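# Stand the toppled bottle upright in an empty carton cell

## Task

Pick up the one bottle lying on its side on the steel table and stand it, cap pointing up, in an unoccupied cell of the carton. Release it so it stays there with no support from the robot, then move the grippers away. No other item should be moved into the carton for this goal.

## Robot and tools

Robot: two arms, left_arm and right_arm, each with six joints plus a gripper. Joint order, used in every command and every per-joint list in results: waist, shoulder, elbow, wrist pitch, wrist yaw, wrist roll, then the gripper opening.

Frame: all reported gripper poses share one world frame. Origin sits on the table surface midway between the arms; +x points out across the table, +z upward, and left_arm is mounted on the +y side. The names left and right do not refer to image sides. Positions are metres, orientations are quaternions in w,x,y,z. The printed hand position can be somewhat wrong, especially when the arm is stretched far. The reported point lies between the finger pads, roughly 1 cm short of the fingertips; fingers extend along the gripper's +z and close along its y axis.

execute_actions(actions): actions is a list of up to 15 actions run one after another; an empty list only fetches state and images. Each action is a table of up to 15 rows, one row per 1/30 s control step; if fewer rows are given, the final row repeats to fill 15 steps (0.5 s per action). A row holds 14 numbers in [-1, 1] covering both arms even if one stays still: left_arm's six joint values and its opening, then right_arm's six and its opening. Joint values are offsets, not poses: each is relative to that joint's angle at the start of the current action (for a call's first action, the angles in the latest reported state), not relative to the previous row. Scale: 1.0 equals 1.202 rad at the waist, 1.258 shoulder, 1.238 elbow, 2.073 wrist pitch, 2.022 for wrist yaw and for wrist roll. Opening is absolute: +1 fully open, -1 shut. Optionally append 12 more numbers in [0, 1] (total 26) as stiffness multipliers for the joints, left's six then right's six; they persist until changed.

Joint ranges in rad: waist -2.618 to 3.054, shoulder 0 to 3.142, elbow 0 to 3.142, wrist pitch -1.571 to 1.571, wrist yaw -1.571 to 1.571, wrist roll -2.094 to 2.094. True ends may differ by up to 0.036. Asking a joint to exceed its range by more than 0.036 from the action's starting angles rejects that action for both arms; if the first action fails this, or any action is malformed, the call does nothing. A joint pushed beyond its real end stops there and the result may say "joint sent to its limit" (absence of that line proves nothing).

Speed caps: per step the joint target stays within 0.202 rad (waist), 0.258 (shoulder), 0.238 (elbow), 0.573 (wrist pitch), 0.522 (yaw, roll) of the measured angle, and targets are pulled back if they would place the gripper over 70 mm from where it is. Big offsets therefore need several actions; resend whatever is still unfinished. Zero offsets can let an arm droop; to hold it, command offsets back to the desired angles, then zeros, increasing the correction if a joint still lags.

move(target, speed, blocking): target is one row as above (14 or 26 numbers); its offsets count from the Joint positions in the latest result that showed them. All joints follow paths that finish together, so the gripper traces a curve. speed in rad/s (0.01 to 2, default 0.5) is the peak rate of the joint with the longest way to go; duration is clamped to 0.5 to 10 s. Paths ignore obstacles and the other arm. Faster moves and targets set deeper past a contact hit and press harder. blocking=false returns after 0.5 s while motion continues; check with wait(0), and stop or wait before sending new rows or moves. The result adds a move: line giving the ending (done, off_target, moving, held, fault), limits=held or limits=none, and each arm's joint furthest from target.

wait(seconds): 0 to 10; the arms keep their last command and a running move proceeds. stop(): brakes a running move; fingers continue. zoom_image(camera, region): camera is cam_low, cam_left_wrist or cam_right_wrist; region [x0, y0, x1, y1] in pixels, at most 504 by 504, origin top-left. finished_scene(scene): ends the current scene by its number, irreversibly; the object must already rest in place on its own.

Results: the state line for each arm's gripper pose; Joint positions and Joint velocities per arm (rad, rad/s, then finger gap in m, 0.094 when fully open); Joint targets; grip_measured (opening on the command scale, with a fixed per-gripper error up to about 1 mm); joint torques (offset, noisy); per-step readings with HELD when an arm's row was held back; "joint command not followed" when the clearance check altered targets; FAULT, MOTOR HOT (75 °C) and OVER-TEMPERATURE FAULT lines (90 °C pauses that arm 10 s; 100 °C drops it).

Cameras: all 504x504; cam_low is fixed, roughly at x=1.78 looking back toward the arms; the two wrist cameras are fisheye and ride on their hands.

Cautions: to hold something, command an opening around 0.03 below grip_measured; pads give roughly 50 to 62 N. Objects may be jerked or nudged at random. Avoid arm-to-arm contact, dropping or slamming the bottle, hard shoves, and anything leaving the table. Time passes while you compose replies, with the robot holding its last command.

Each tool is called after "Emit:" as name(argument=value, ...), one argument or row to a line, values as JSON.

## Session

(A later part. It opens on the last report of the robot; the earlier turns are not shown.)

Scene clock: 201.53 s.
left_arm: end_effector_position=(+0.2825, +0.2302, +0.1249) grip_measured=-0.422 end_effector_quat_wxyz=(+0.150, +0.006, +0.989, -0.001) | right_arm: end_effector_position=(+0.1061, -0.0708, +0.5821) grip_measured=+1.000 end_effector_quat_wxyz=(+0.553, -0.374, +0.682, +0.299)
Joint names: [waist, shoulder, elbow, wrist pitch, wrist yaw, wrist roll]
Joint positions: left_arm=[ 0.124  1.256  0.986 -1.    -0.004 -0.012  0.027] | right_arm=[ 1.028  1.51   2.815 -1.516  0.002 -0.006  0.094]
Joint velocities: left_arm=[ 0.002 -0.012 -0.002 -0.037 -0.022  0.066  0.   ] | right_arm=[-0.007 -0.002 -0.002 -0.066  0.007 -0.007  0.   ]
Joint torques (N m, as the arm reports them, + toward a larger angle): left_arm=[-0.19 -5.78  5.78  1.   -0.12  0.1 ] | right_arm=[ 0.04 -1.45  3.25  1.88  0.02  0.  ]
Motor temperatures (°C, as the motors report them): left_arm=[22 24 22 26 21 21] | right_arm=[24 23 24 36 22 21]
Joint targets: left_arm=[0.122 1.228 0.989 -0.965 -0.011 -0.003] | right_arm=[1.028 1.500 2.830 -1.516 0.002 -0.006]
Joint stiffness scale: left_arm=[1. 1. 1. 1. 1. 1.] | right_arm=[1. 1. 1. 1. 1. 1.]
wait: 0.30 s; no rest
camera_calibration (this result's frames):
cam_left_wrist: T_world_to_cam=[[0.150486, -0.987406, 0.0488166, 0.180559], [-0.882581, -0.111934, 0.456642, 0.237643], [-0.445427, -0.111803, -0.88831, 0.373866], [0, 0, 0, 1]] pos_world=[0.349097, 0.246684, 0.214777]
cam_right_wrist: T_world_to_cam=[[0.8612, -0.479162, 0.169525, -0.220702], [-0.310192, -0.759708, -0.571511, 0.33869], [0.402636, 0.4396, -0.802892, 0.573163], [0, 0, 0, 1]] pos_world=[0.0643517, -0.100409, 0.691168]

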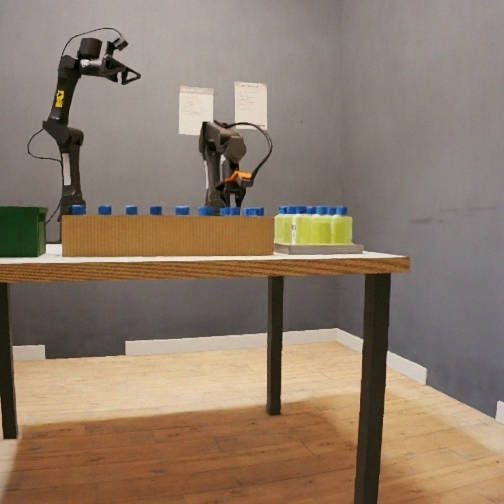

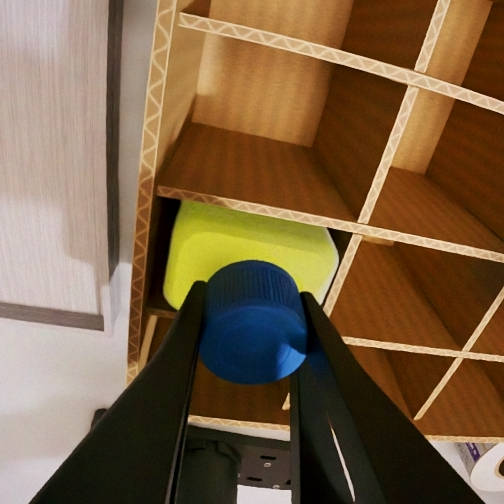

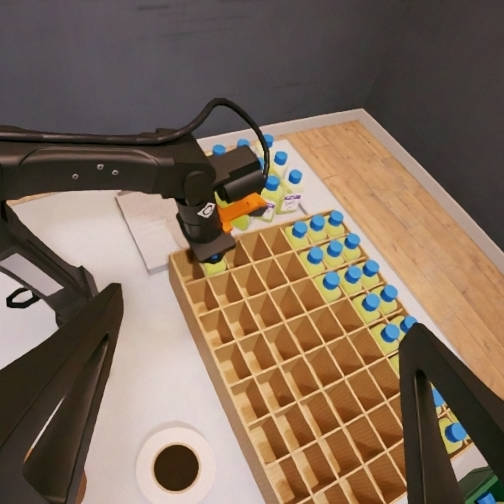

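Emit:
execute_actions(
  actions=[
    [
[-0.0017,-0.0223,0.0024,0.0177,-0.0035,0.0045,-0.445,0,-0.008,0.012,0,0,0,1.0],
[-0.0017,-0.0223,0.0024,0.0185,-0.0035,0.0045,-0.445,0,-0.008,0.012,0,0,0,1.0],
[-0.0017,-0.0223,0.0009,0.0193,-0.0035,0.0045,-0.445,0,-0.008,0.012,0,0,0,1.0],
[-0.0017,-0.0223,-0.0006,0.0201,-0.0035,0.0045,-0.445,0,-0.008,0.012,0,0,0,1.0],
[-0.0017,-0.0223,-0.0020,0.0209,-0.0035,0.0045,-0.445,0,-0.008,0.012,0,0,0,1.0],
[-0.0017,-0.0223,-0.0035,0.0218,-0.0035,0.0045,-0.445,0,-0.008,0.012,0,0,0,1.0],
[-0.0017,-0.0223,-0.0050,0.0226,-0.0035,0.0045,-0.445,0,-0.008,0.012,0,0,0,1.0],
[-0.0017,-0.0223,-0.0065,0.0234,-0.0035,0.0045,-0.445,0,-0.008,0.012,0,0,0,1.0],
[-0.0017,-0.0223,-0.0080,0.0242,-0.0035,0.0045,-0.445,0,-0.008,0.012,0,0,0,1.0],
[-0.0017,-0.0223,-0.0094,0.0250,-0.0035,0.0045,-0.445,0,-0.008,0.012,0,0,0,1.0],
[-0.0017,-0.0223,-0.0109,0.0258,-0.0035,0.0045,-0.445,0,-0.008,0.012,0,0,0,1.0],
[-0.0017,-0.0223,-0.0124,0.0266,-0.0035,0.0045,-0.445,0,-0.008,0.012,0,0,0,1.0],
[-0.0017,-0.0223,-0.0139,0.0274,-0.0035,0.0045,-0.445,0,-0.008,0.012,0,0,0,1.0],
[-0.0017,-0.0223,-0.0154,0.0274,-0.0035,0.0045,-0.445,0,-0.008,0.012,0,0,0,1.0],
[-0.0017,-0.0223,-0.0169,0.0274,-0.0035,0.0045,-0.445,0,-0.008,0.012,0,0,0,1.0]
],
  ],
)

Emit:
wait(
  seconds=0.3,
)

Scene clock: 203.07 s.
left_arm: end_effector_position=(+0.2821, +0.2302, +0.1199) grip_measured=-0.422 end_effector_quat_wxyz=(+0.149, +0.006, +0.989, -0.001) | right_arm: end_effector_position=(+0.1061, -0.0708, +0.5821) grip_measured=+1.000 end_effector_quat_wxyz=(+0.553, -0.374, +0.682, +0.299)
Joint names: [waist, shoulder, elbow, wrist pitch, wrist yaw, wrist roll]
Joint positions: left_arm=[ 0.124  1.256  0.967 -0.982 -0.004 -0.012  0.027] | right_arm=[ 1.028  1.51   2.815 -1.516  0.002 -0.006  0.094]
Joint velocities: left_arm=[-0.017 -0.002 -0.032  0.022 -0.051  0.007 -0.   ] | right_arm=[ 0.002  0.012  0.007 -0.037  0.022 -0.022  0.   ]
Joint torques (N m, as the arm reports them, + toward a larger angle): left_arm=[-0.24 -5.58  5.58  1.05 -0.06  0.07] | right_arm=[ 0.02 -1.46  3.3   1.9   0.02  0.02]
Motor temperatures (°C, as the motors report them): left_arm=[22 24 22 26 21 21] | right_arm=[24 23 24 36 22 21]
Joint targets: left_arm=[0.122 1.228 0.965 -0.944 -0.011 -0.003] | right_arm=[1.028 1.500 2.830 -1.516 0.002 -0.006]
Joint stiffness scale: left_arm=[1. 1. 1. 1. 1. 1.] | right_arm=[1. 1. 1. 1. 1. 1.]
Step readings (joint positions):
0: left_arm=[0.124 1.256 0.986 -0.998 -0.004 -0.012] | right_arm=[1.028 1.510 2.815 -1.516 0.002 -0.006]
1: left_arm=[0.124 1.256 0.986 -0.998 -0.004 -0.012] | right_arm=[1.028 1.510 2.815 -1.516 0.002 -0.006]
2: left_arm=[0.124 1.256 0.986 -0.998 -0.004 -0.012] | right_arm=[1.028 1.510 2.815 -1.516 0.002 -0.006]
4: left_arm=[0.124 1.256 0.986 -0.997 -0.004 -0.012] | right_arm=[1.028 1.510 2.815 -1.516 0.002 -0.006]
8: left_arm=[0.124 1.256 0.986 -0.992 -0.004 -0.012] | right_arm=[1.028 1.510 2.815 -1.516 0.002 -0.006]
15: Joint positions above
camera_calibration (this result's frames):
cam_left_wrist: T_world_to_cam=[[0.150542, -0.987408, 0.0486167, 0.180892], [-0.882058, -0.111947, 0.457648, 0.239248], [-0.446443, -0.111778, -0.887803, 0.369451], [0, 0, 0, 1]] pos_world=[0.348737, 0.246693, 0.209714]
cam_right_wrist: T_world_to_cam=[[0.8612, -0.479162, 0.169525, -0.220702], [-0.310192, -0.759708, -0.571511, 0.33869], [0.402636, 0.4396, -0.802892, 0.573163], [0, 0, 0, 1]] pos_world=[0.0643517, -0.100409, 0.691168]

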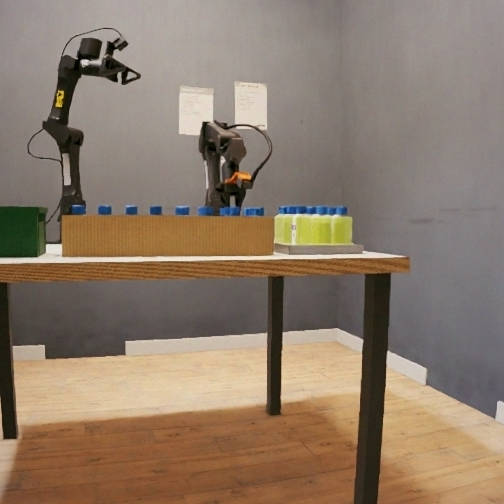

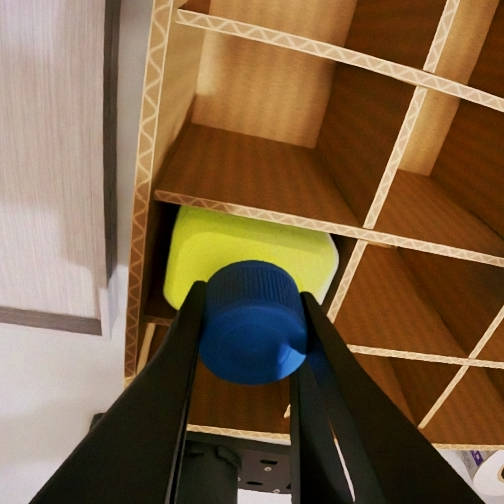

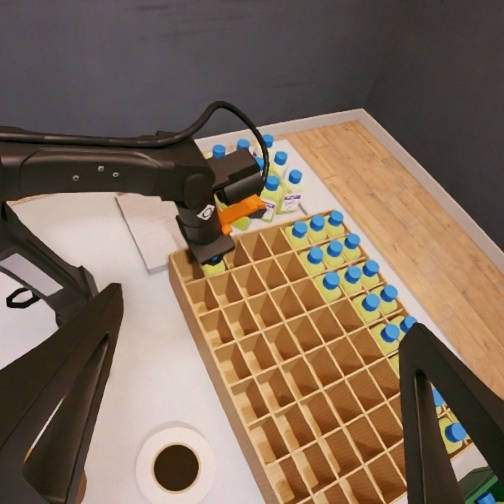

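Scene clock: 203.37 s.
left_arm: end_effector_position=(+0.2832, +0.2302, +0.1203) grip_measured=-0.422 end_effector_quat_wxyz=(+0.152, +0.006, +0.988, -0.000) | right_arm: end_effector_position=(+0.1061, -0.0708, +0.5821) grip_measured=+1.000 end_effector_quat_wxyz=(+0.553, -0.374, +0.682, +0.299)
Joint names: [waist, shoulder, elbow, wrist pitch, wrist yaw, wrist roll]
Joint positions: left_arm=[ 0.124  1.256  0.967 -0.977 -0.005 -0.012  0.027] | right_arm=[ 1.028  1.51   2.815 -1.516  0.002 -0.006  0.094]
Joint velocities: left_arm=[-0.002 -0.002  0.012 -0.022  0.066  0.037  0.001] | right_arm=[-0.007 -0.012  0.012  0.037  0.022 -0.007  0.   ]
Joint torques (N m, as the arm reports them, + toward a larger angle): left_arm=[-0.35 -5.64  5.38  1.03 -0.07  0.07] | right_arm=[ 0.   -1.45  3.27  1.88  0.02  0.01]
Motor temperatures (°C, as the motors report them): left_arm=[22 24 22 26 21 21] | right_arm=[24 23 24 36 22 21]
Joint targets: left_arm=[0.122 1.228 0.965 -0.944 -0.011 -0.003] | right_arm=[1.028 1.500 2.830 -1.516 0.002 -0.006]
Joint stiffness scale: left_arm=[1. 1. 1. 1. 1. 1.] | right_arm=[1. 1. 1. 1. 1. 1.]
wait: 0.30 s; at rest by 0.27 s
camera_calibration (this result's frames):
cam_left_wrist: T_world_to_cam=[[0.150411, -0.987402, 0.0491243, 0.18071], [-0.884307, -0.112158, 0.453235, 0.241341], [-0.442015, -0.111612, -0.890037, 0.369283], [0, 0, 0, 1]] pos_world=[0.349467, 0.246718, 0.210414]
cam_right_wrist: T_world_to_cam=[[0.8612, -0.479162, 0.169525, -0.220702], [-0.310192, -0.759708, -0.571511, 0.33869], [0.402636, 0.4396, -0.802892, 0.573163], [0, 0, 0, 1]] pos_world=[0.0643517, -0.100409, 0.691168]

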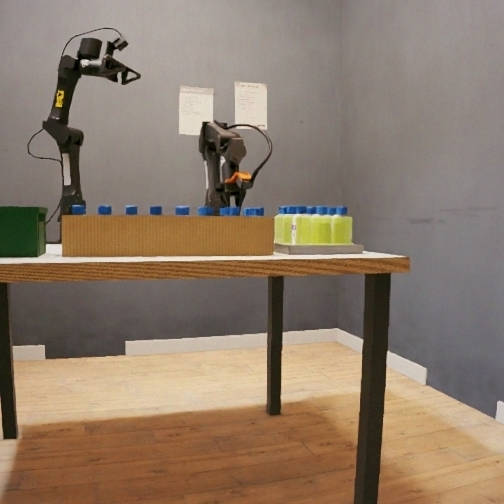

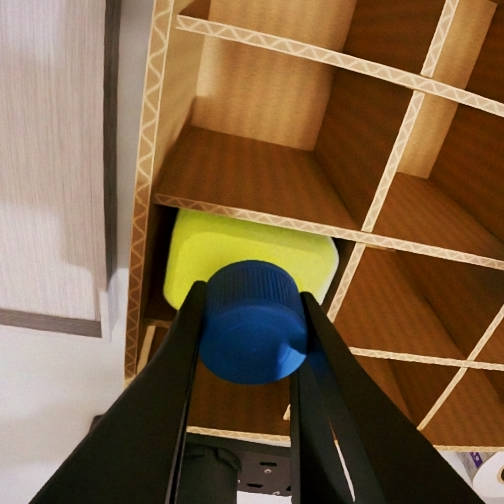

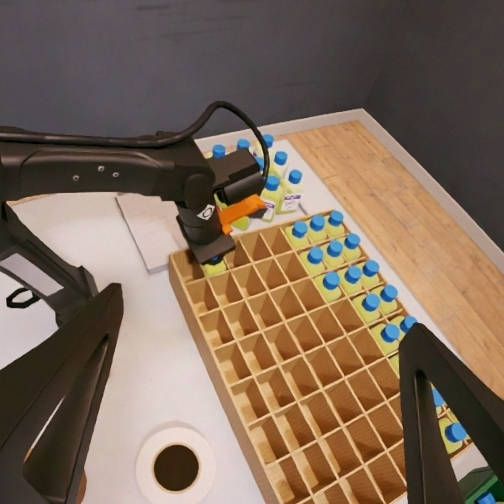

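Emit:
zoom_image(
  camera="cam_low",
  region=[190, 170, 290, 240],
)

Emit:
zoom_image(
  camera="cam_right_wrist",
  region=[160, 190, 300, 300],
)

Region (190, 170, 290, 240) of cam_low's 504x504 image, scaled by 5.040, with more detail than that image has; it fills the top 353 rows of this view, and the rest is white.

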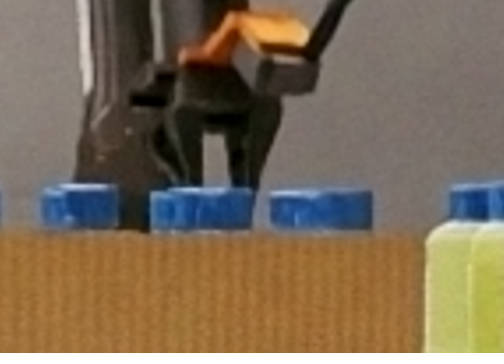

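Region (160, 190, 300, 300) of cam_right_wrist's 504x504 image, scaled by 3.600, with more detail than that image has; it fills the top 396 rows of this view, and the rest is white.

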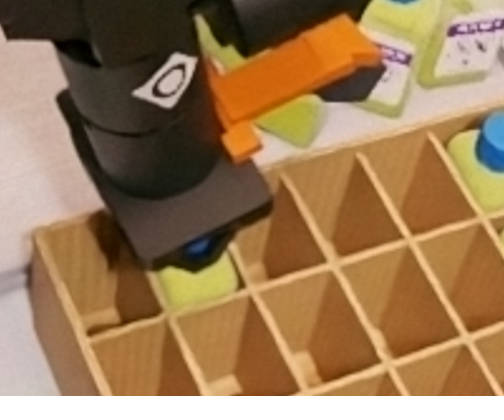

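Emit:
execute_actions(
  actions=[
    [
[-0.0017,-0.0223,-0.0016,0.0159,-0.003,0.0045,-0.445,0,-0.008,0.012,0,0,0,1.0],
[-0.0017,-0.0223,-0.0024,0.0162,-0.003,0.0045,-0.445,0,-0.008,0.012,0,0,0,1.0],
[-0.0017,-0.0223,-0.0032,0.0165,-0.003,0.0045,-0.445,0,-0.008,0.012,0,0,0,1.0],
[-0.0017,-0.0223,-0.0040,0.0168,-0.003,0.0045,-0.445,0,-0.008,0.012,0,0,0,1.0],
[-0.0017,-0.0223,-0.0048,0.0171,-0.003,0.0045,-0.445,0,-0.008,0.012,0,0,0,1.0],
[-0.0017,-0.0223,-0.0056,0.0174,-0.003,0.0045,-0.445,0,-0.008,0.012,0,0,0,1.0],
[-0.0017,-0.0223,-0.0064,0.0177,-0.003,0.0045,-0.445,0,-0.008,0.012,0,0,0,1.0],
[-0.0017,-0.0223,-0.0072,0.0180,-0.003,0.0045,-0.445,0,-0.008,0.012,0,0,0,1.0],
[-0.0017,-0.0223,-0.0080,0.0183,-0.003,0.0045,-0.445,0,-0.008,0.012,0,0,0,1.0],
[-0.0017,-0.0223,-0.0088,0.0186,-0.003,0.0045,-0.445,0,-0.008,0.012,0,0,0,1.0],
[-0.0017,-0.0223,-0.0096,0.0189,-0.003,0.0045,-0.445,0,-0.008,0.012,0,0,0,1.0],
[-0.0017,-0.0223,-0.0104,0.0192,-0.003,0.0045,-0.445,0,-0.008,0.012,0,0,0,1.0],
[-0.0017,-0.0223,-0.0113,0.0195,-0.003,0.0045,-0.445,0,-0.008,0.012,0,0,0,1.0],
[-0.0017,-0.0223,-0.0113,0.0198,-0.003,0.0045,-0.445,0,-0.008,0.012,0,0,0,1.0],
[-0.0017,-0.0223,-0.0113,0.0198,-0.003,0.0045,-0.445,0,-0.008,0.012,0,0,0,1.0]
],
  ],
)

Emit:
wait(
  seconds=0.3,
)

Scene clock: 204.97 s.
left_arm: end_effector_position=(+0.2841, +0.2303, +0.1199) grip_measured=-0.422 end_effector_quat_wxyz=(+0.155, +0.006, +0.988, -0.000) | right_arm: end_effector_position=(+0.1061, -0.0708, +0.5821) grip_measured=+1.000 end_effector_quat_wxyz=(+0.553, -0.374, +0.682, +0.299)
Joint names: [waist, shoulder, elbow, wrist pitch, wrist yaw, wrist roll]
Joint positions: left_arm=[ 0.124  1.252  0.961 -0.967 -0.005 -0.012  0.027] | right_arm=[ 1.028  1.51   2.815 -1.516  0.002 -0.006  0.094]
Joint velocities: left_arm=[-0.002 -0.017 -0.027 -0.007 -0.037  0.066  0.   ] | right_arm=[-0.017 -0.012 -0.002  0.037 -0.007 -0.051  0.   ]
Joint torques (N m, as the arm reports them, + toward a larger angle): left_arm=[-0.34 -5.12  5.18  0.99 -0.11  0.08] | right_arm=[-0.01 -1.46  3.27  1.88  0.02  0.  ]
Motor temperatures (°C, as the motors report them): left_arm=[22 24 22 26 21 21] | right_arm=[24 23 24 36 22 21]
Joint targets: left_arm=[0.122 1.228 0.953 -0.936 -0.011 -0.003] | right_arm=[1.028 1.500 2.830 -1.516 0.002 -0.006]
Joint stiffness scale: left_arm=[1. 1. 1. 1. 1. 1.] | right_arm=[1. 1. 1. 1. 1. 1.]
Step readings (joint positions):
0: left_arm=[0.124 1.256 0.967 -0.977 -0.005 -0.012] | right_arm=[1.028 1.510 2.815 -1.516 0.002 -0.006]
1: left_arm=[0.124 1.256 0.967 -0.977 -0.005 -0.012] | right_arm=[1.028 1.510 2.815 -1.516 0.002 -0.006]
2: left_arm=[0.124 1.256 0.967 -0.977 -0.005 -0.012] | right_arm=[1.028 1.510 2.815 -1.516 0.002 -0.006]
4: left_arm=[0.124 1.256 0.967 -0.977 -0.005 -0.012] | right_arm=[1.028 1.510 2.815 -1.516 0.002 -0.006]
8: left_arm=[0.124 1.256 0.966 -0.974 -0.005 -0.012] | right_arm=[1.028 1.510 2.815 -1.516 0.002 -0.006]
15: Joint positions above
camera_calibration (this result's frames):
cam_left_wrist: T_world_to_cam=[[0.150166, -0.987394, 0.0500308, 0.180612], [-0.887559, -0.112344, 0.446786, 0.244], [-0.435534, -0.111497, -0.893241, 0.367805], [0, 0, 0, 1]] pos_world=[0.349634, 0.246757, 0.210486]
cam_right_wrist: T_world_to_cam=[[0.8612, -0.479162, 0.169525, -0.220702], [-0.310192, -0.759708, -0.571511, 0.33869], [0.402636, 0.4396, -0.802892, 0.573163], [0, 0, 0, 1]] pos_world=[0.0643517, -0.100409, 0.691168]

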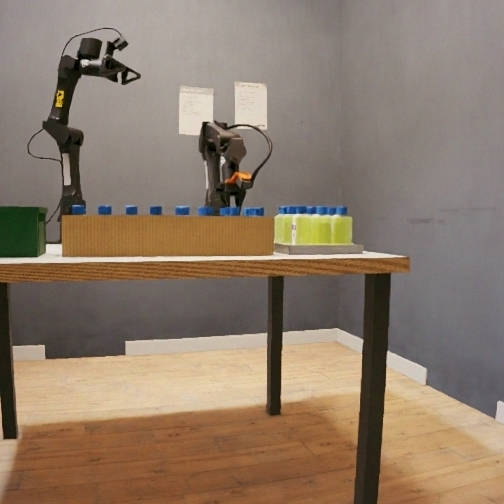

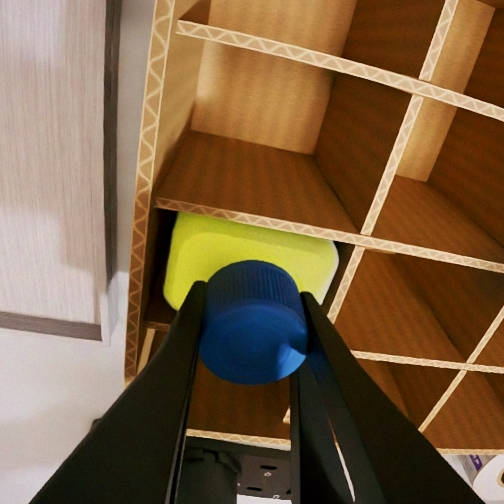

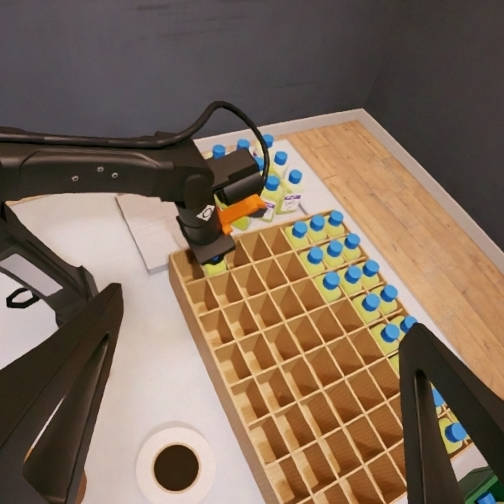

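Scene clock: 205.27 s.
left_arm: end_effector_position=(+0.2840, +0.2303, +0.1199) grip_measured=-0.422 end_effector_quat_wxyz=(+0.156, +0.006, +0.988, -0.000) | right_arm: end_effector_position=(+0.1061, -0.0708, +0.5821) grip_measured=+1.000 end_effector_quat_wxyz=(+0.553, -0.374, +0.682, +0.299)
Joint names: [waist, shoulder, elbow, wrist pitch, wrist yaw, wrist roll]
Joint positions: left_arm=[ 0.124  1.251  0.96  -0.966 -0.005 -0.012  0.027] | right_arm=[ 1.028  1.51   2.815 -1.516  0.002 -0.006  0.094]
Joint velocities: left_arm=[-0.002  0.012  0.007 -0.051  0.022  0.022 -0.   ] | right_arm=[ 0.007  0.007 -0.002 -0.022 -0.066  0.051  0.   ]
Joint torques (N m, as the arm reports them, + toward a larger angle): left_arm=[ 0.03 -5.22  5.06  1.   -0.07  0.07] | right_arm=[ 0.02 -1.43  3.3   1.9   0.03  0.01]
Motor temperatures (°C, as the motors report them): left_arm=[22 24 22 26 21 21] | right_arm=[24 23 24 36 22 21]
Joint targets: left_arm=[0.122 1.228 0.953 -0.936 -0.011 -0.003] | right_arm=[1.028 1.500 2.830 -1.516 0.002 -0.006]
Joint stiffness scale: left_arm=[1. 1. 1. 1. 1. 1.] | right_arm=[1. 1. 1. 1. 1. 1.]
wait: 0.30 s; at rest by 0.17 s
camera_calibration (this result's frames):
cam_left_wrist: T_world_to_cam=[[0.150108, -0.987393, 0.0502302, 0.180608], [-0.888069, -0.112331, 0.445774, 0.244252], [-0.434511, -0.111522, -0.893735, 0.367566], [0, 0, 0, 1]] pos_world=[0.349514, 0.24676, 0.210553]
cam_right_wrist: T_world_to_cam=[[0.8612, -0.479162, 0.169525, -0.220702], [-0.310192, -0.759708, -0.571511, 0.33869], [0.402636, 0.4396, -0.802892, 0.573163], [0, 0, 0, 1]] pos_world=[0.0643517, -0.100409, 0.691168]

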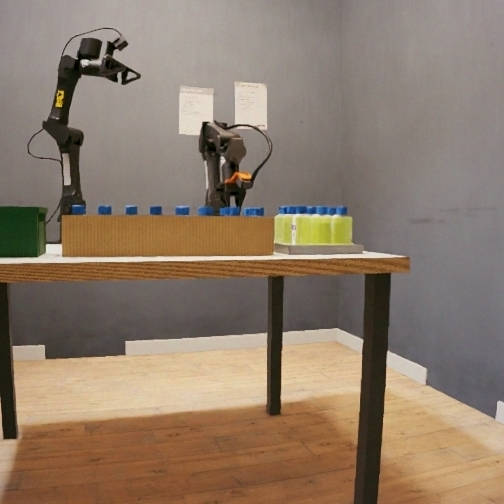

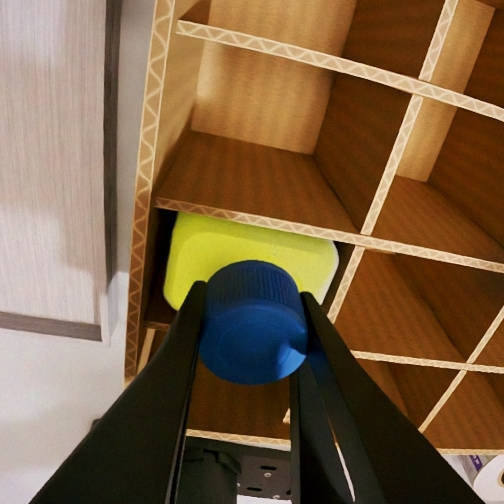

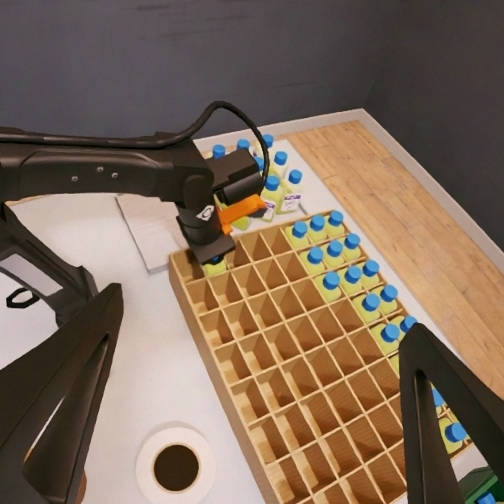

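Emit:
zoom_image(
  camera="cam_left_wrist",
  region=[130, 90, 390, 290],
)

Region (130, 90, 390, 290) of cam_left_wrist's 504x504 image, scaled by 1.938, with more detail than that image has; it fills the top 388 rows of this view, and the rest is white.

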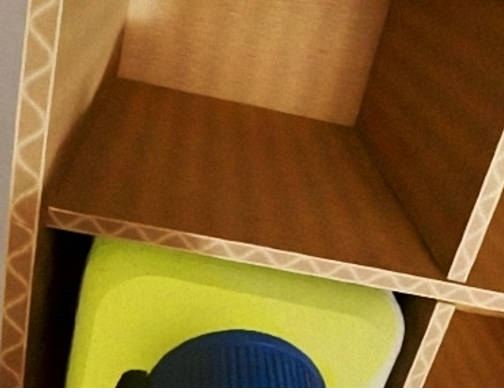

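Emit:
zoom_image(
  camera="cam_left_wrist",
  region=[160, 0, 360, 160],
)

Region (160, 0, 360, 160) of cam_left_wrist's 504x504 image, scaled by 2.520, with more detail than that image has; it fills the top 403 rows of this view, and the rest is white.

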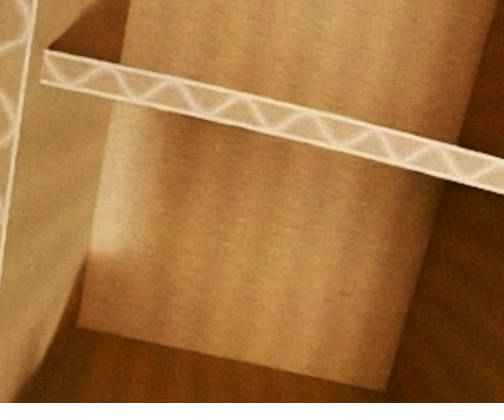

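Emit:
execute_actions(
  actions=[
    [
[-0.0017,-0.0183,-0.0040,0.0140,-0.003,0.0045,-0.43,0,-0.008,0.012,0,0,0,1.0],
[-0.0017,-0.0183,-0.0025,0.0135,-0.003,0.0045,-0.415,0,-0.008,0.012,0,0,0,1.0],
[-0.0017,-0.0183,-0.0010,0.0130,-0.003,0.0045,-0.40,0,-0.008,0.012,0,0,0,1.0],
[-0.0017,-0.0183,0.0005,0.0125,-0.003,0.0045,-0.385,0,-0.008,0.012,0,0,0,1.0],
[-0.0017,-0.0183,0.0020,0.0120,-0.003,0.0045,-0.37,0,-0.008,0.012,0,0,0,1.0],
[-0.0017,-0.0183,0.0030,0.0120,-0.003,0.0045,-0.35,0,-0.008,0.012,0,0,0,1.0],
[-0.0017,-0.0183,0.0040,0.0120,-0.003,0.0045,-0.33,0,-0.008,0.012,0,0,0,1.0],
[-0.0017,-0.0183,0.0040,0.0120,-0.003,0.0045,-0.31,0,-0.008,0.012,0,0,0,1.0],
[-0.0017,-0.0183,0.0040,0.0120,-0.003,0.0045,-0.29,0,-0.008,0.012,0,0,0,1.0],
[-0.0017,-0.0183,0.0040,0.0120,-0.003,0.0045,-0.27,0,-0.008,0.012,0,0,0,1.0],
[-0.0017,-0.0183,0.0040,0.0120,-0.003,0.0045,-0.25,0,-0.008,0.012,0,0,0,1.0],
[-0.0017,-0.0183,0.0040,0.0120,-0.003,0.0045,-0.235,0,-0.008,0.012,0,0,0,1.0],
[-0.0017,-0.0183,0.0040,0.0120,-0.003,0.0045,-0.235,0,-0.008,0.012,0,0,0,1.0],
[-0.0017,-0.0183,0.0040,0.0120,-0.003,0.0045,-0.235,0,-0.008,0.012,0,0,0,1.0],
[-0.0017,-0.0183,0.0040,0.0120,-0.003,0.0045,-0.235,0,-0.008,0.012,0,0,0,1.0]
],
  ],
)

Scene clock: 214.33 s.
left_arm: end_effector_position=(+0.2847, +0.2308, +0.1201) grip_measured=-0.237 end_effector_quat_wxyz=(+0.157, +0.005, +0.988, +0.001) | right_arm: end_effector_position=(+0.1061, -0.0708, +0.5821) grip_measured=+1.000 end_effector_quat_wxyz=(+0.553, -0.374, +0.682, +0.299)
Joint names: [waist, shoulder, elbow, wrist pitch, wrist yaw, wrist roll]
Joint positions: left_arm=[ 0.124  1.251  0.96  -0.963 -0.008 -0.012  0.036] | right_arm=[ 1.028  1.51   2.815 -1.516  0.002 -0.006  0.094]
Joint velocities: left_arm=[ 0.002 -0.007  0.007 -0.022  0.037 -0.037 -0.   ] | right_arm=[-0.007  0.007 -0.007  0.051 -0.051 -0.051  0.   ]
Joint torques (N m, as the arm reports them, + toward a larger angle): left_arm=[-0.28 -5.1   5.85  0.95 -0.05  0.08] | right_arm=[ 0.01 -1.45  3.27  1.89  0.03  0.  ]
Motor temperatures (°C, as the motors report them): left_arm=[22 24 22 26 21 21] | right_arm=[24 23 24 36 22 21]
Joint targets: left_arm=[0.122 1.228 0.965 -0.941 -0.011 -0.003] | right_arm=[1.028 1.500 2.830 -1.516 0.002 -0.006]
Joint stiffness scale: left_arm=[1. 1. 1. 1. 1. 1.] | right_arm=[1. 1. 1. 1. 1. 1.]
Step readings (joint positions):
0: left_arm=[0.124 1.251 0.960 -0.966 -0.005 -0.012] | right_arm=[1.028 1.510 2.815 -1.516 0.002 -0.006]
1: left_arm=[0.124 1.251 0.960 -0.966 -0.005 -0.012] | right_arm=[1.028 1.510 2.815 -1.516 0.002 -0.006]
2: left_arm=[0.124 1.251 0.960 -0.966 -0.005 -0.012] | right_arm=[1.028 1.510 2.815 -1.516 0.002 -0.006]
4: left_arm=[0.124 1.251 0.960 -0.966 -0.005 -0.012] | right_arm=[1.028 1.510 2.815 -1.516 0.002 -0.006]
8: left_arm=[0.124 1.251 0.960 -0.964 -0.008 -0.012] | right_arm=[1.028 1.510 2.815 -1.516 0.002 -0.006]
15: Joint positions above
camera_calibration (this result's frames):
cam_left_wrist: T_world_to_cam=[[0.150906, -0.98739, 0.0478426, 0.181081], [-0.88918, -0.114431, 0.443017, 0.245922], [-0.431956, -0.109395, -0.895236, 0.367052], [0, 0, 0, 1]] pos_world=[0.349893, 0.247092, 0.210987]
cam_right_wrist: T_world_to_cam=[[0.8612, -0.479162, 0.169525, -0.220702], [-0.310192, -0.759708, -0.571511, 0.33869], [0.402636, 0.4396, -0.802892, 0.573163], [0, 0, 0, 1]] pos_world=[0.0643517, -0.100409, 0.691168]

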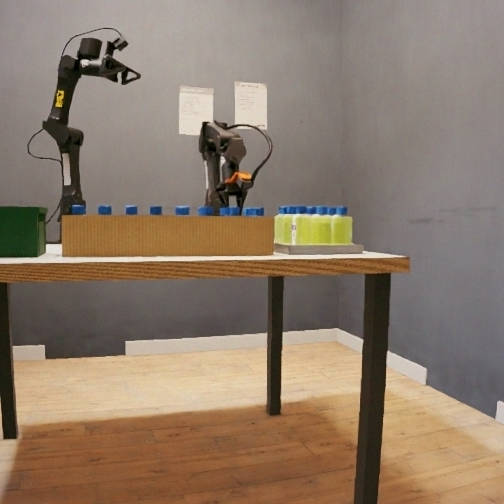

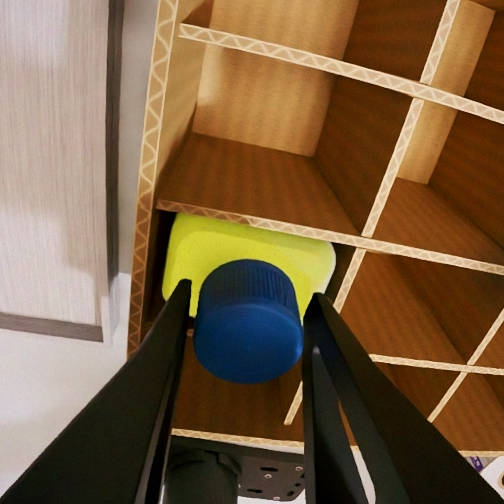

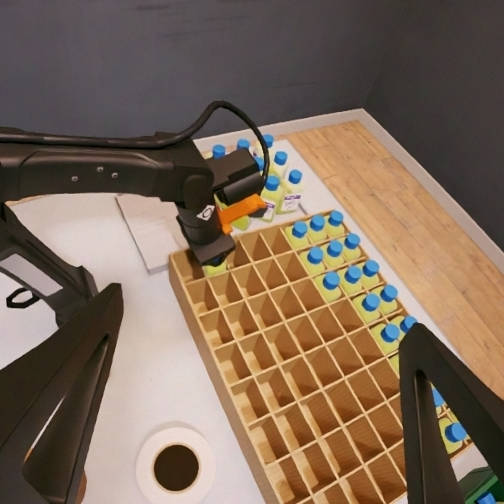

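Emit:
execute_actions(
  actions=[
    [
[-0.0017,-0.0119,0.0129,0.0072,0,0.0045,-0.235,0,-0.008,0.012,0,0,0,1.0],
[-0.0017,-0.0064,0.0218,0.0039,0,0.0045,-0.235,0,-0.008,0.012,0,0,0,1.0],
[-0.0017,-0.0032,0.0299,0.0010,0,0.0045,-0.235,0,-0.008,0.012,0,0,0,1.0],
[-0.0017,-0.0027,0.0383,-0.0042,0,0.0045,-0.235,0,-0.008,0.012,0,0,0,1.0],
[-0.0017,-0.0021,0.0467,-0.0095,0,0.0045,-0.235,0,-0.008,0.012,0,0,0,1.0],
[-0.0017,-0.0016,0.0551,-0.0147,0,0.0045,-0.235,0,-0.008,0.012,0,0,0,1.0],
[-0.0017,-0.0011,0.0635,-0.0199,0,0.0045,-0.235,0,-0.008,0.012,0,0,0,1.0],
[-0.0017,-0.0005,0.0719,-0.0251,0,0.0045,-0.235,0,-0.008,0.012,0,0,0,1.0],
[-0.0017,0.0,0.0803,-0.0303,0,0.0045,-0.235,0,-0.008,0.012,0,0,0,1.0],
[-0.0017,0.0005,0.0887,-0.0355,0,0.0045,-0.235,0,-0.008,0.012,0,0,0,1.0],
[-0.0017,0.0011,0.0971,-0.0408,0,0.0045,-0.235,0,-0.008,0.012,0,0,0,1.0],
[-0.0017,0.0016,0.1055,-0.0460,0,0.0045,-0.235,0,-0.008,0.012,0,0,0,1.0],
[-0.0017,0.0021,0.1139,-0.0512,0,0.0045,-0.235,0,-0.008,0.012,0,0,0,1.0],
[-0.0017,0.0027,0.1223,-0.0565,0,0.0045,-0.235,0,-0.008,0.012,0,0,0,1.0],
[-0.0017,0.0032,0.1309,-0.0617,0,0.0045,-0.235,0,-0.008,0.012,0,0,0,1.0]
],
  ],
)

Emit:
wait(
  seconds=0.2,
)

Scene clock: 217.77 s.
left_arm: end_effector_position=(+0.2925, +0.2306, +0.1509) grip_measured=-0.237 end_effector_quat_wxyz=(+0.174, +0.005, +0.985, +0.001) | right_arm: end_effector_position=(+0.1061, -0.0708, +0.5821) grip_measured=+1.000 end_effector_quat_wxyz=(+0.553, -0.374, +0.682, +0.299)
Joint names: [waist, shoulder, elbow, wrist pitch, wrist yaw, wrist roll]
Joint positions: left_arm=[ 0.124  1.251  1.071 -1.041 -0.008 -0.012  0.036] | right_arm=[ 1.028  1.51   2.815 -1.516  0.002 -0.006  0.094]
Joint velocities: left_arm=[ 0.002 -0.007  0.286 -0.33  -0.007  0.066  0.   ] | right_arm=[-0.007 -0.002 -0.002  0.007 -0.022 -0.022  0.   ]
Joint torques (N m, as the arm reports them, + toward a larger angle): left_arm=[-0.06 -2.92  7.69  0.68 -0.02  0.1 ] | right_arm=[ 0.   -1.48  3.28  1.89  0.02  0.  ]
Motor temperatures (°C, as the motors report them): left_arm=[22 24 22 26 21 21] | right_arm=[24 23 24 36 22 21]
Joint targets: left_arm=[0.122 1.255 1.121 -1.091 -0.008 -0.003] | right_arm=[1.028 1.500 2.830 -1.516 0.002 -0.006]
Joint stiffness scale: left_arm=[1. 1. 1. 1. 1. 1.] | right_arm=[1. 1. 1. 1. 1. 1.]
Step readings (joint positions):
0: left_arm=[0.124 1.251 0.960 -0.963 -0.008 -0.012] | right_arm=[1.028 1.510 2.815 -1.516 0.002 -0.006]
1: left_arm=[0.124 1.251 0.960 -0.963 -0.008 -0.012] | right_arm=[1.028 1.510 2.815 -1.516 0.002 -0.006]
2: left_arm=[0.124 1.251 0.960 -0.963 -0.008 -0.012] | right_arm=[1.028 1.510 2.815 -1.516 0.002 -0.006]
4: left_arm=[0.124 1.251 0.961 -0.964 -0.008 -0.012] | right_arm=[1.028 1.510 2.815 -1.516 0.002 -0.006]
8: left_arm=[0.124 1.251 0.993 -0.985 -0.008 -0.012] | right_arm=[1.028 1.510 2.815 -1.516 0.002 -0.006]
15: Joint positions above
camera_calibration (this result's frames):
cam_left_wrist: T_world_to_cam=[[0.149182, -0.987347, 0.0537555, 0.177833], [-0.903703, -0.114076, 0.412683, 0.24797], [-0.401329, -0.110144, -0.909287, 0.391362], [0, 0, 0, 1]] pos_world=[0.354627, 0.246977, 0.243968]
cam_right_wrist: T_world_to_cam=[[0.8612, -0.479162, 0.169525, -0.220702], [-0.310192, -0.759708, -0.571511, 0.33869], [0.402636, 0.4396, -0.802892, 0.573163], [0, 0, 0, 1]] pos_world=[0.0643517, -0.100409, 0.691168]

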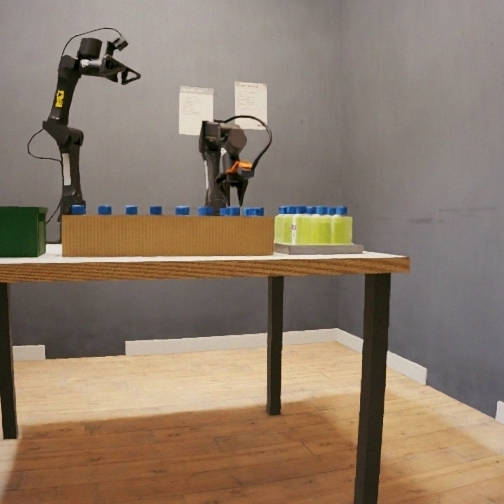

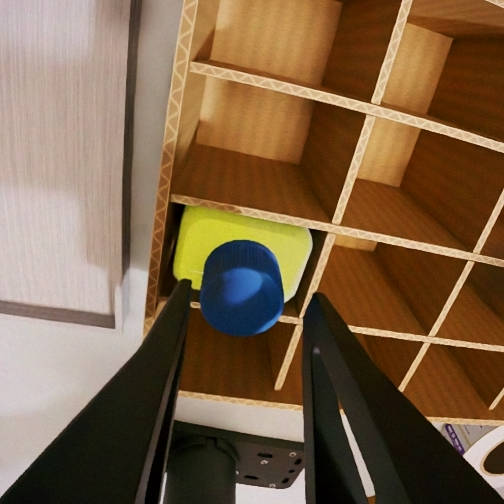

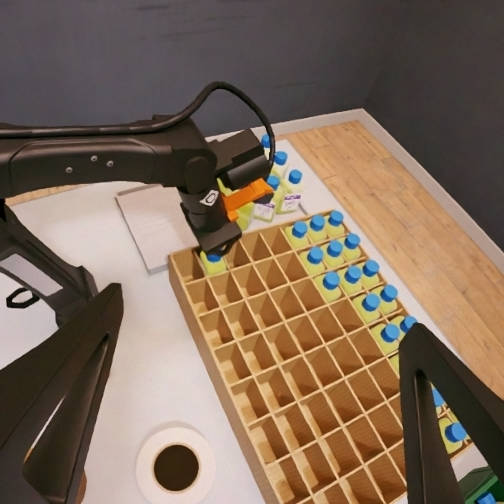

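Scene clock: 217.97 s.
left_arm: end_effector_position=(+0.2901, +0.2307, +0.1555) grip_measured=-0.237 end_effector_quat_wxyz=(+0.170, +0.005, +0.985, +0.001) | right_arm: end_effector_position=(+0.1061, -0.0708, +0.5821) grip_measured=+1.000 end_effector_quat_wxyz=(+0.553, -0.374, +0.682, +0.299)
Joint names: [waist, shoulder, elbow, wrist pitch, wrist yaw, wrist roll]
Joint positions: left_arm=[ 0.124  1.251  1.092 -1.071 -0.008 -0.012  0.036] | right_arm=[ 1.028  1.51   2.815 -1.516  0.002 -0.006  0.094]
Joint velocities: left_arm=[-0.002  0.017 -0.007 -0.066 -0.051 -0.066 -0.   ] | right_arm=[-0.002  0.022 -0.012 -0.022  0.037 -0.022  0.   ]
Joint torques (N m, as the arm reports them, + toward a larger angle): left_arm=[-0.21 -2.83  7.49  0.7  -0.02  0.06] | right_arm=[ 0.02 -1.46  3.25  1.89  0.03  0.  ]
Motor temperatures (°C, as the motors report them): left_arm=[22 24 22 26 21 21] | right_arm=[24 23 24 36 22 21]
Joint targets: left_arm=[0.122 1.255 1.122 -1.091 -0.008 -0.003] | right_arm=[1.028 1.500 2.830 -1.516 0.002 -0.006]
Joint stiffness scale: left_arm=[1. 1. 1. 1. 1. 1.] | right_arm=[1. 1. 1. 1. 1. 1.]
wait: 0.20 s; no rest
camera_calibration (this result's frames):
cam_left_wrist: T_world_to_cam=[[0.149647, -0.987359, 0.0522331, 0.178114], [-0.900049, -0.114165, 0.420569, 0.241645], [-0.409289, -0.109949, -0.905756, 0.396241], [0, 0, 0, 1]] pos_world=[0.353015, 0.247016, 0.247965]
cam_right_wrist: T_world_to_cam=[[0.8612, -0.479162, 0.169525, -0.220702], [-0.310192, -0.759708, -0.571511, 0.33869], [0.402636, 0.4396, -0.802892, 0.573163], [0, 0, 0, 1]] pos_world=[0.0643517, -0.100409, 0.691168]

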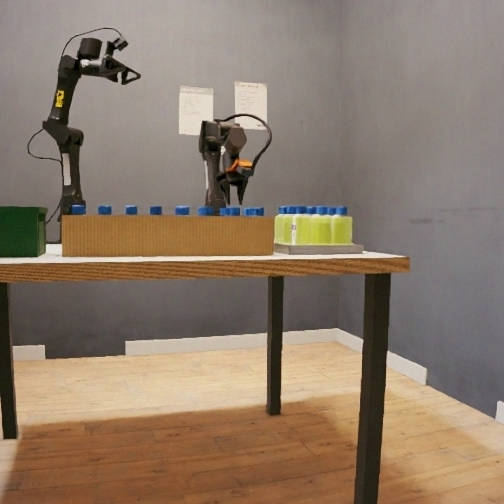

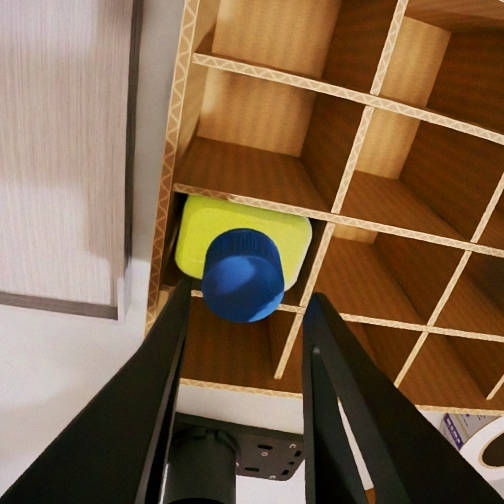

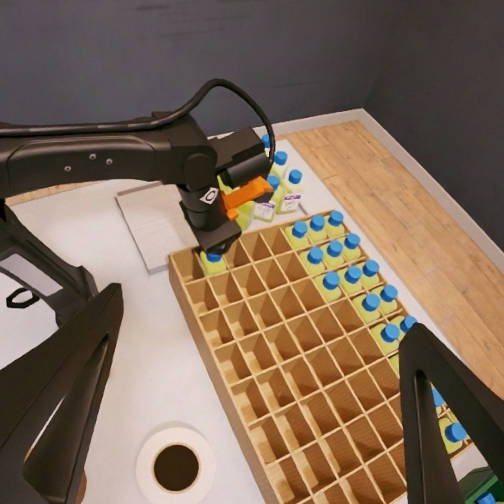

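Emit:
move(
  target=[0,-0.22,0.196,-0.062,0,0,0.6,0,-0.008,0.012,0,0,0,1.0],
  speed=0.9,
)

Scene clock: 219.33 s.
left_arm: end_effector_position=(+0.2641, +0.2313, +0.2933) grip_measured=+0.598 end_effector_quat_wxyz=(+0.358, +0.004, +0.934, -0.003) | right_arm: end_effector_position=(+0.1061, -0.0708, +0.5821) grip_measured=+1.000 end_effector_quat_wxyz=(+0.553, -0.374, +0.682, +0.299)
Joint names: [waist, shoulder, elbow, wrist pitch, wrist yaw, wrist roll]
Joint positions: left_arm=[ 0.124  0.97   1.326 -1.195 -0.008 -0.012  0.075] | right_arm=[ 1.028  1.51   2.815 -1.516  0.002 -0.006  0.094]
Joint velocities: left_arm=[ 0.007  0.007 -0.027 -0.037 -0.066 -0.051 -0.001] | right_arm=[-0.007  0.017  0.002 -0.051 -0.022  0.037  0.   ]
Joint torques (N m, as the arm reports them, + toward a larger angle): left_arm=[-0.23  0.11  5.7   1.24 -0.01 -0.02] | right_arm=[ 0.04 -1.47  3.25  1.89  0.02  0.01]
Motor temperatures (°C, as the motors report them): left_arm=[22 24 22 26 21 21] | right_arm=[24 23 24 36 22 21]
Joint targets: left_arm=[0.124 0.974 1.334 -1.199 -0.008 -0.012] | right_arm=[1.028 1.500 2.830 -1.516 0.002 -0.006]
Joint stiffness scale: left_arm=[1. 1. 1. 1. 1. 1.] | right_arm=[1. 1. 1. 1. 1. 1.]
move: done; limits=none; left_arm: farthest joint: the elbow, 0.008 radians from its target (0.243 radians at the start); right_arm: farthest joint: the elbow, 0.015 radians from its target (0.015 radians at the start)
camera_calibration (this result's frames):
cam_left_wrist: T_world_to_cam=[[0.116592, -0.98655, 0.114562, 0.165698], [-0.992627, -0.111901, 0.0465839, 0.293973], [-0.0331378, -0.119149, -0.992323, 0.43865], [0, 0, 0, 1]] pos_world=[0.287022, 0.24863, 0.402606]
cam_right_wrist: T_world_to_cam=[[0.8612, -0.479162, 0.169525, -0.220702], [-0.310192, -0.759708, -0.571511, 0.33869], [0.402636, 0.4396, -0.802892, 0.573163], [0, 0, 0, 1]] pos_world=[0.0643517, -0.100409, 0.691168]

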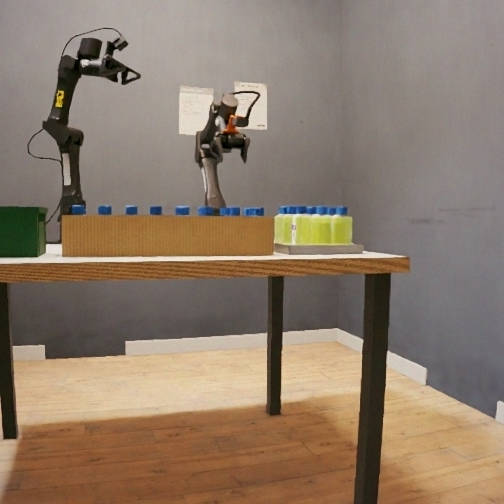

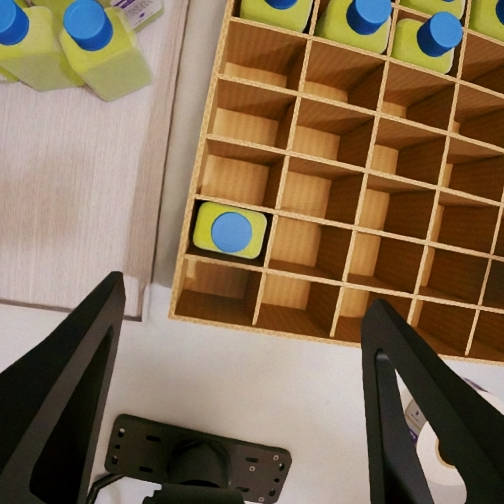

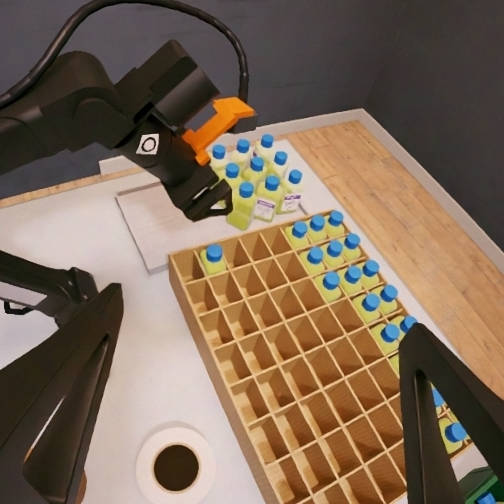

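Emit:
zoom_image(
  camera="cam_right_wrist",
  region=[160, 200, 360, 310],
)

Emit:
zoom_image(
  camera="cam_low",
  region=[170, 180, 290, 240],
)

Region (160, 200, 360, 310) of cam_right_wrist's 504x504 image, scaled by 2.520, with more detail than that image has; it fills the top 277 rows of this view, and the rest is white.

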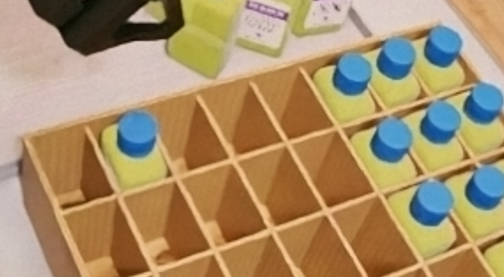

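Region (170, 180, 290, 240) of cam_low's 504x504 image, scaled by 4.200, with more detail than that image has.

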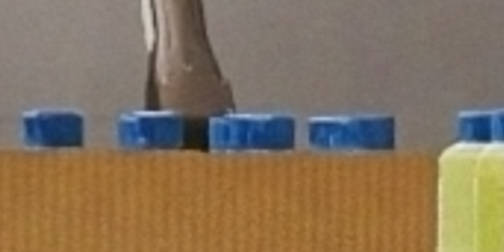

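Emit:
finished_scene(
  scene=1,
)

The scene is finished: the task was done.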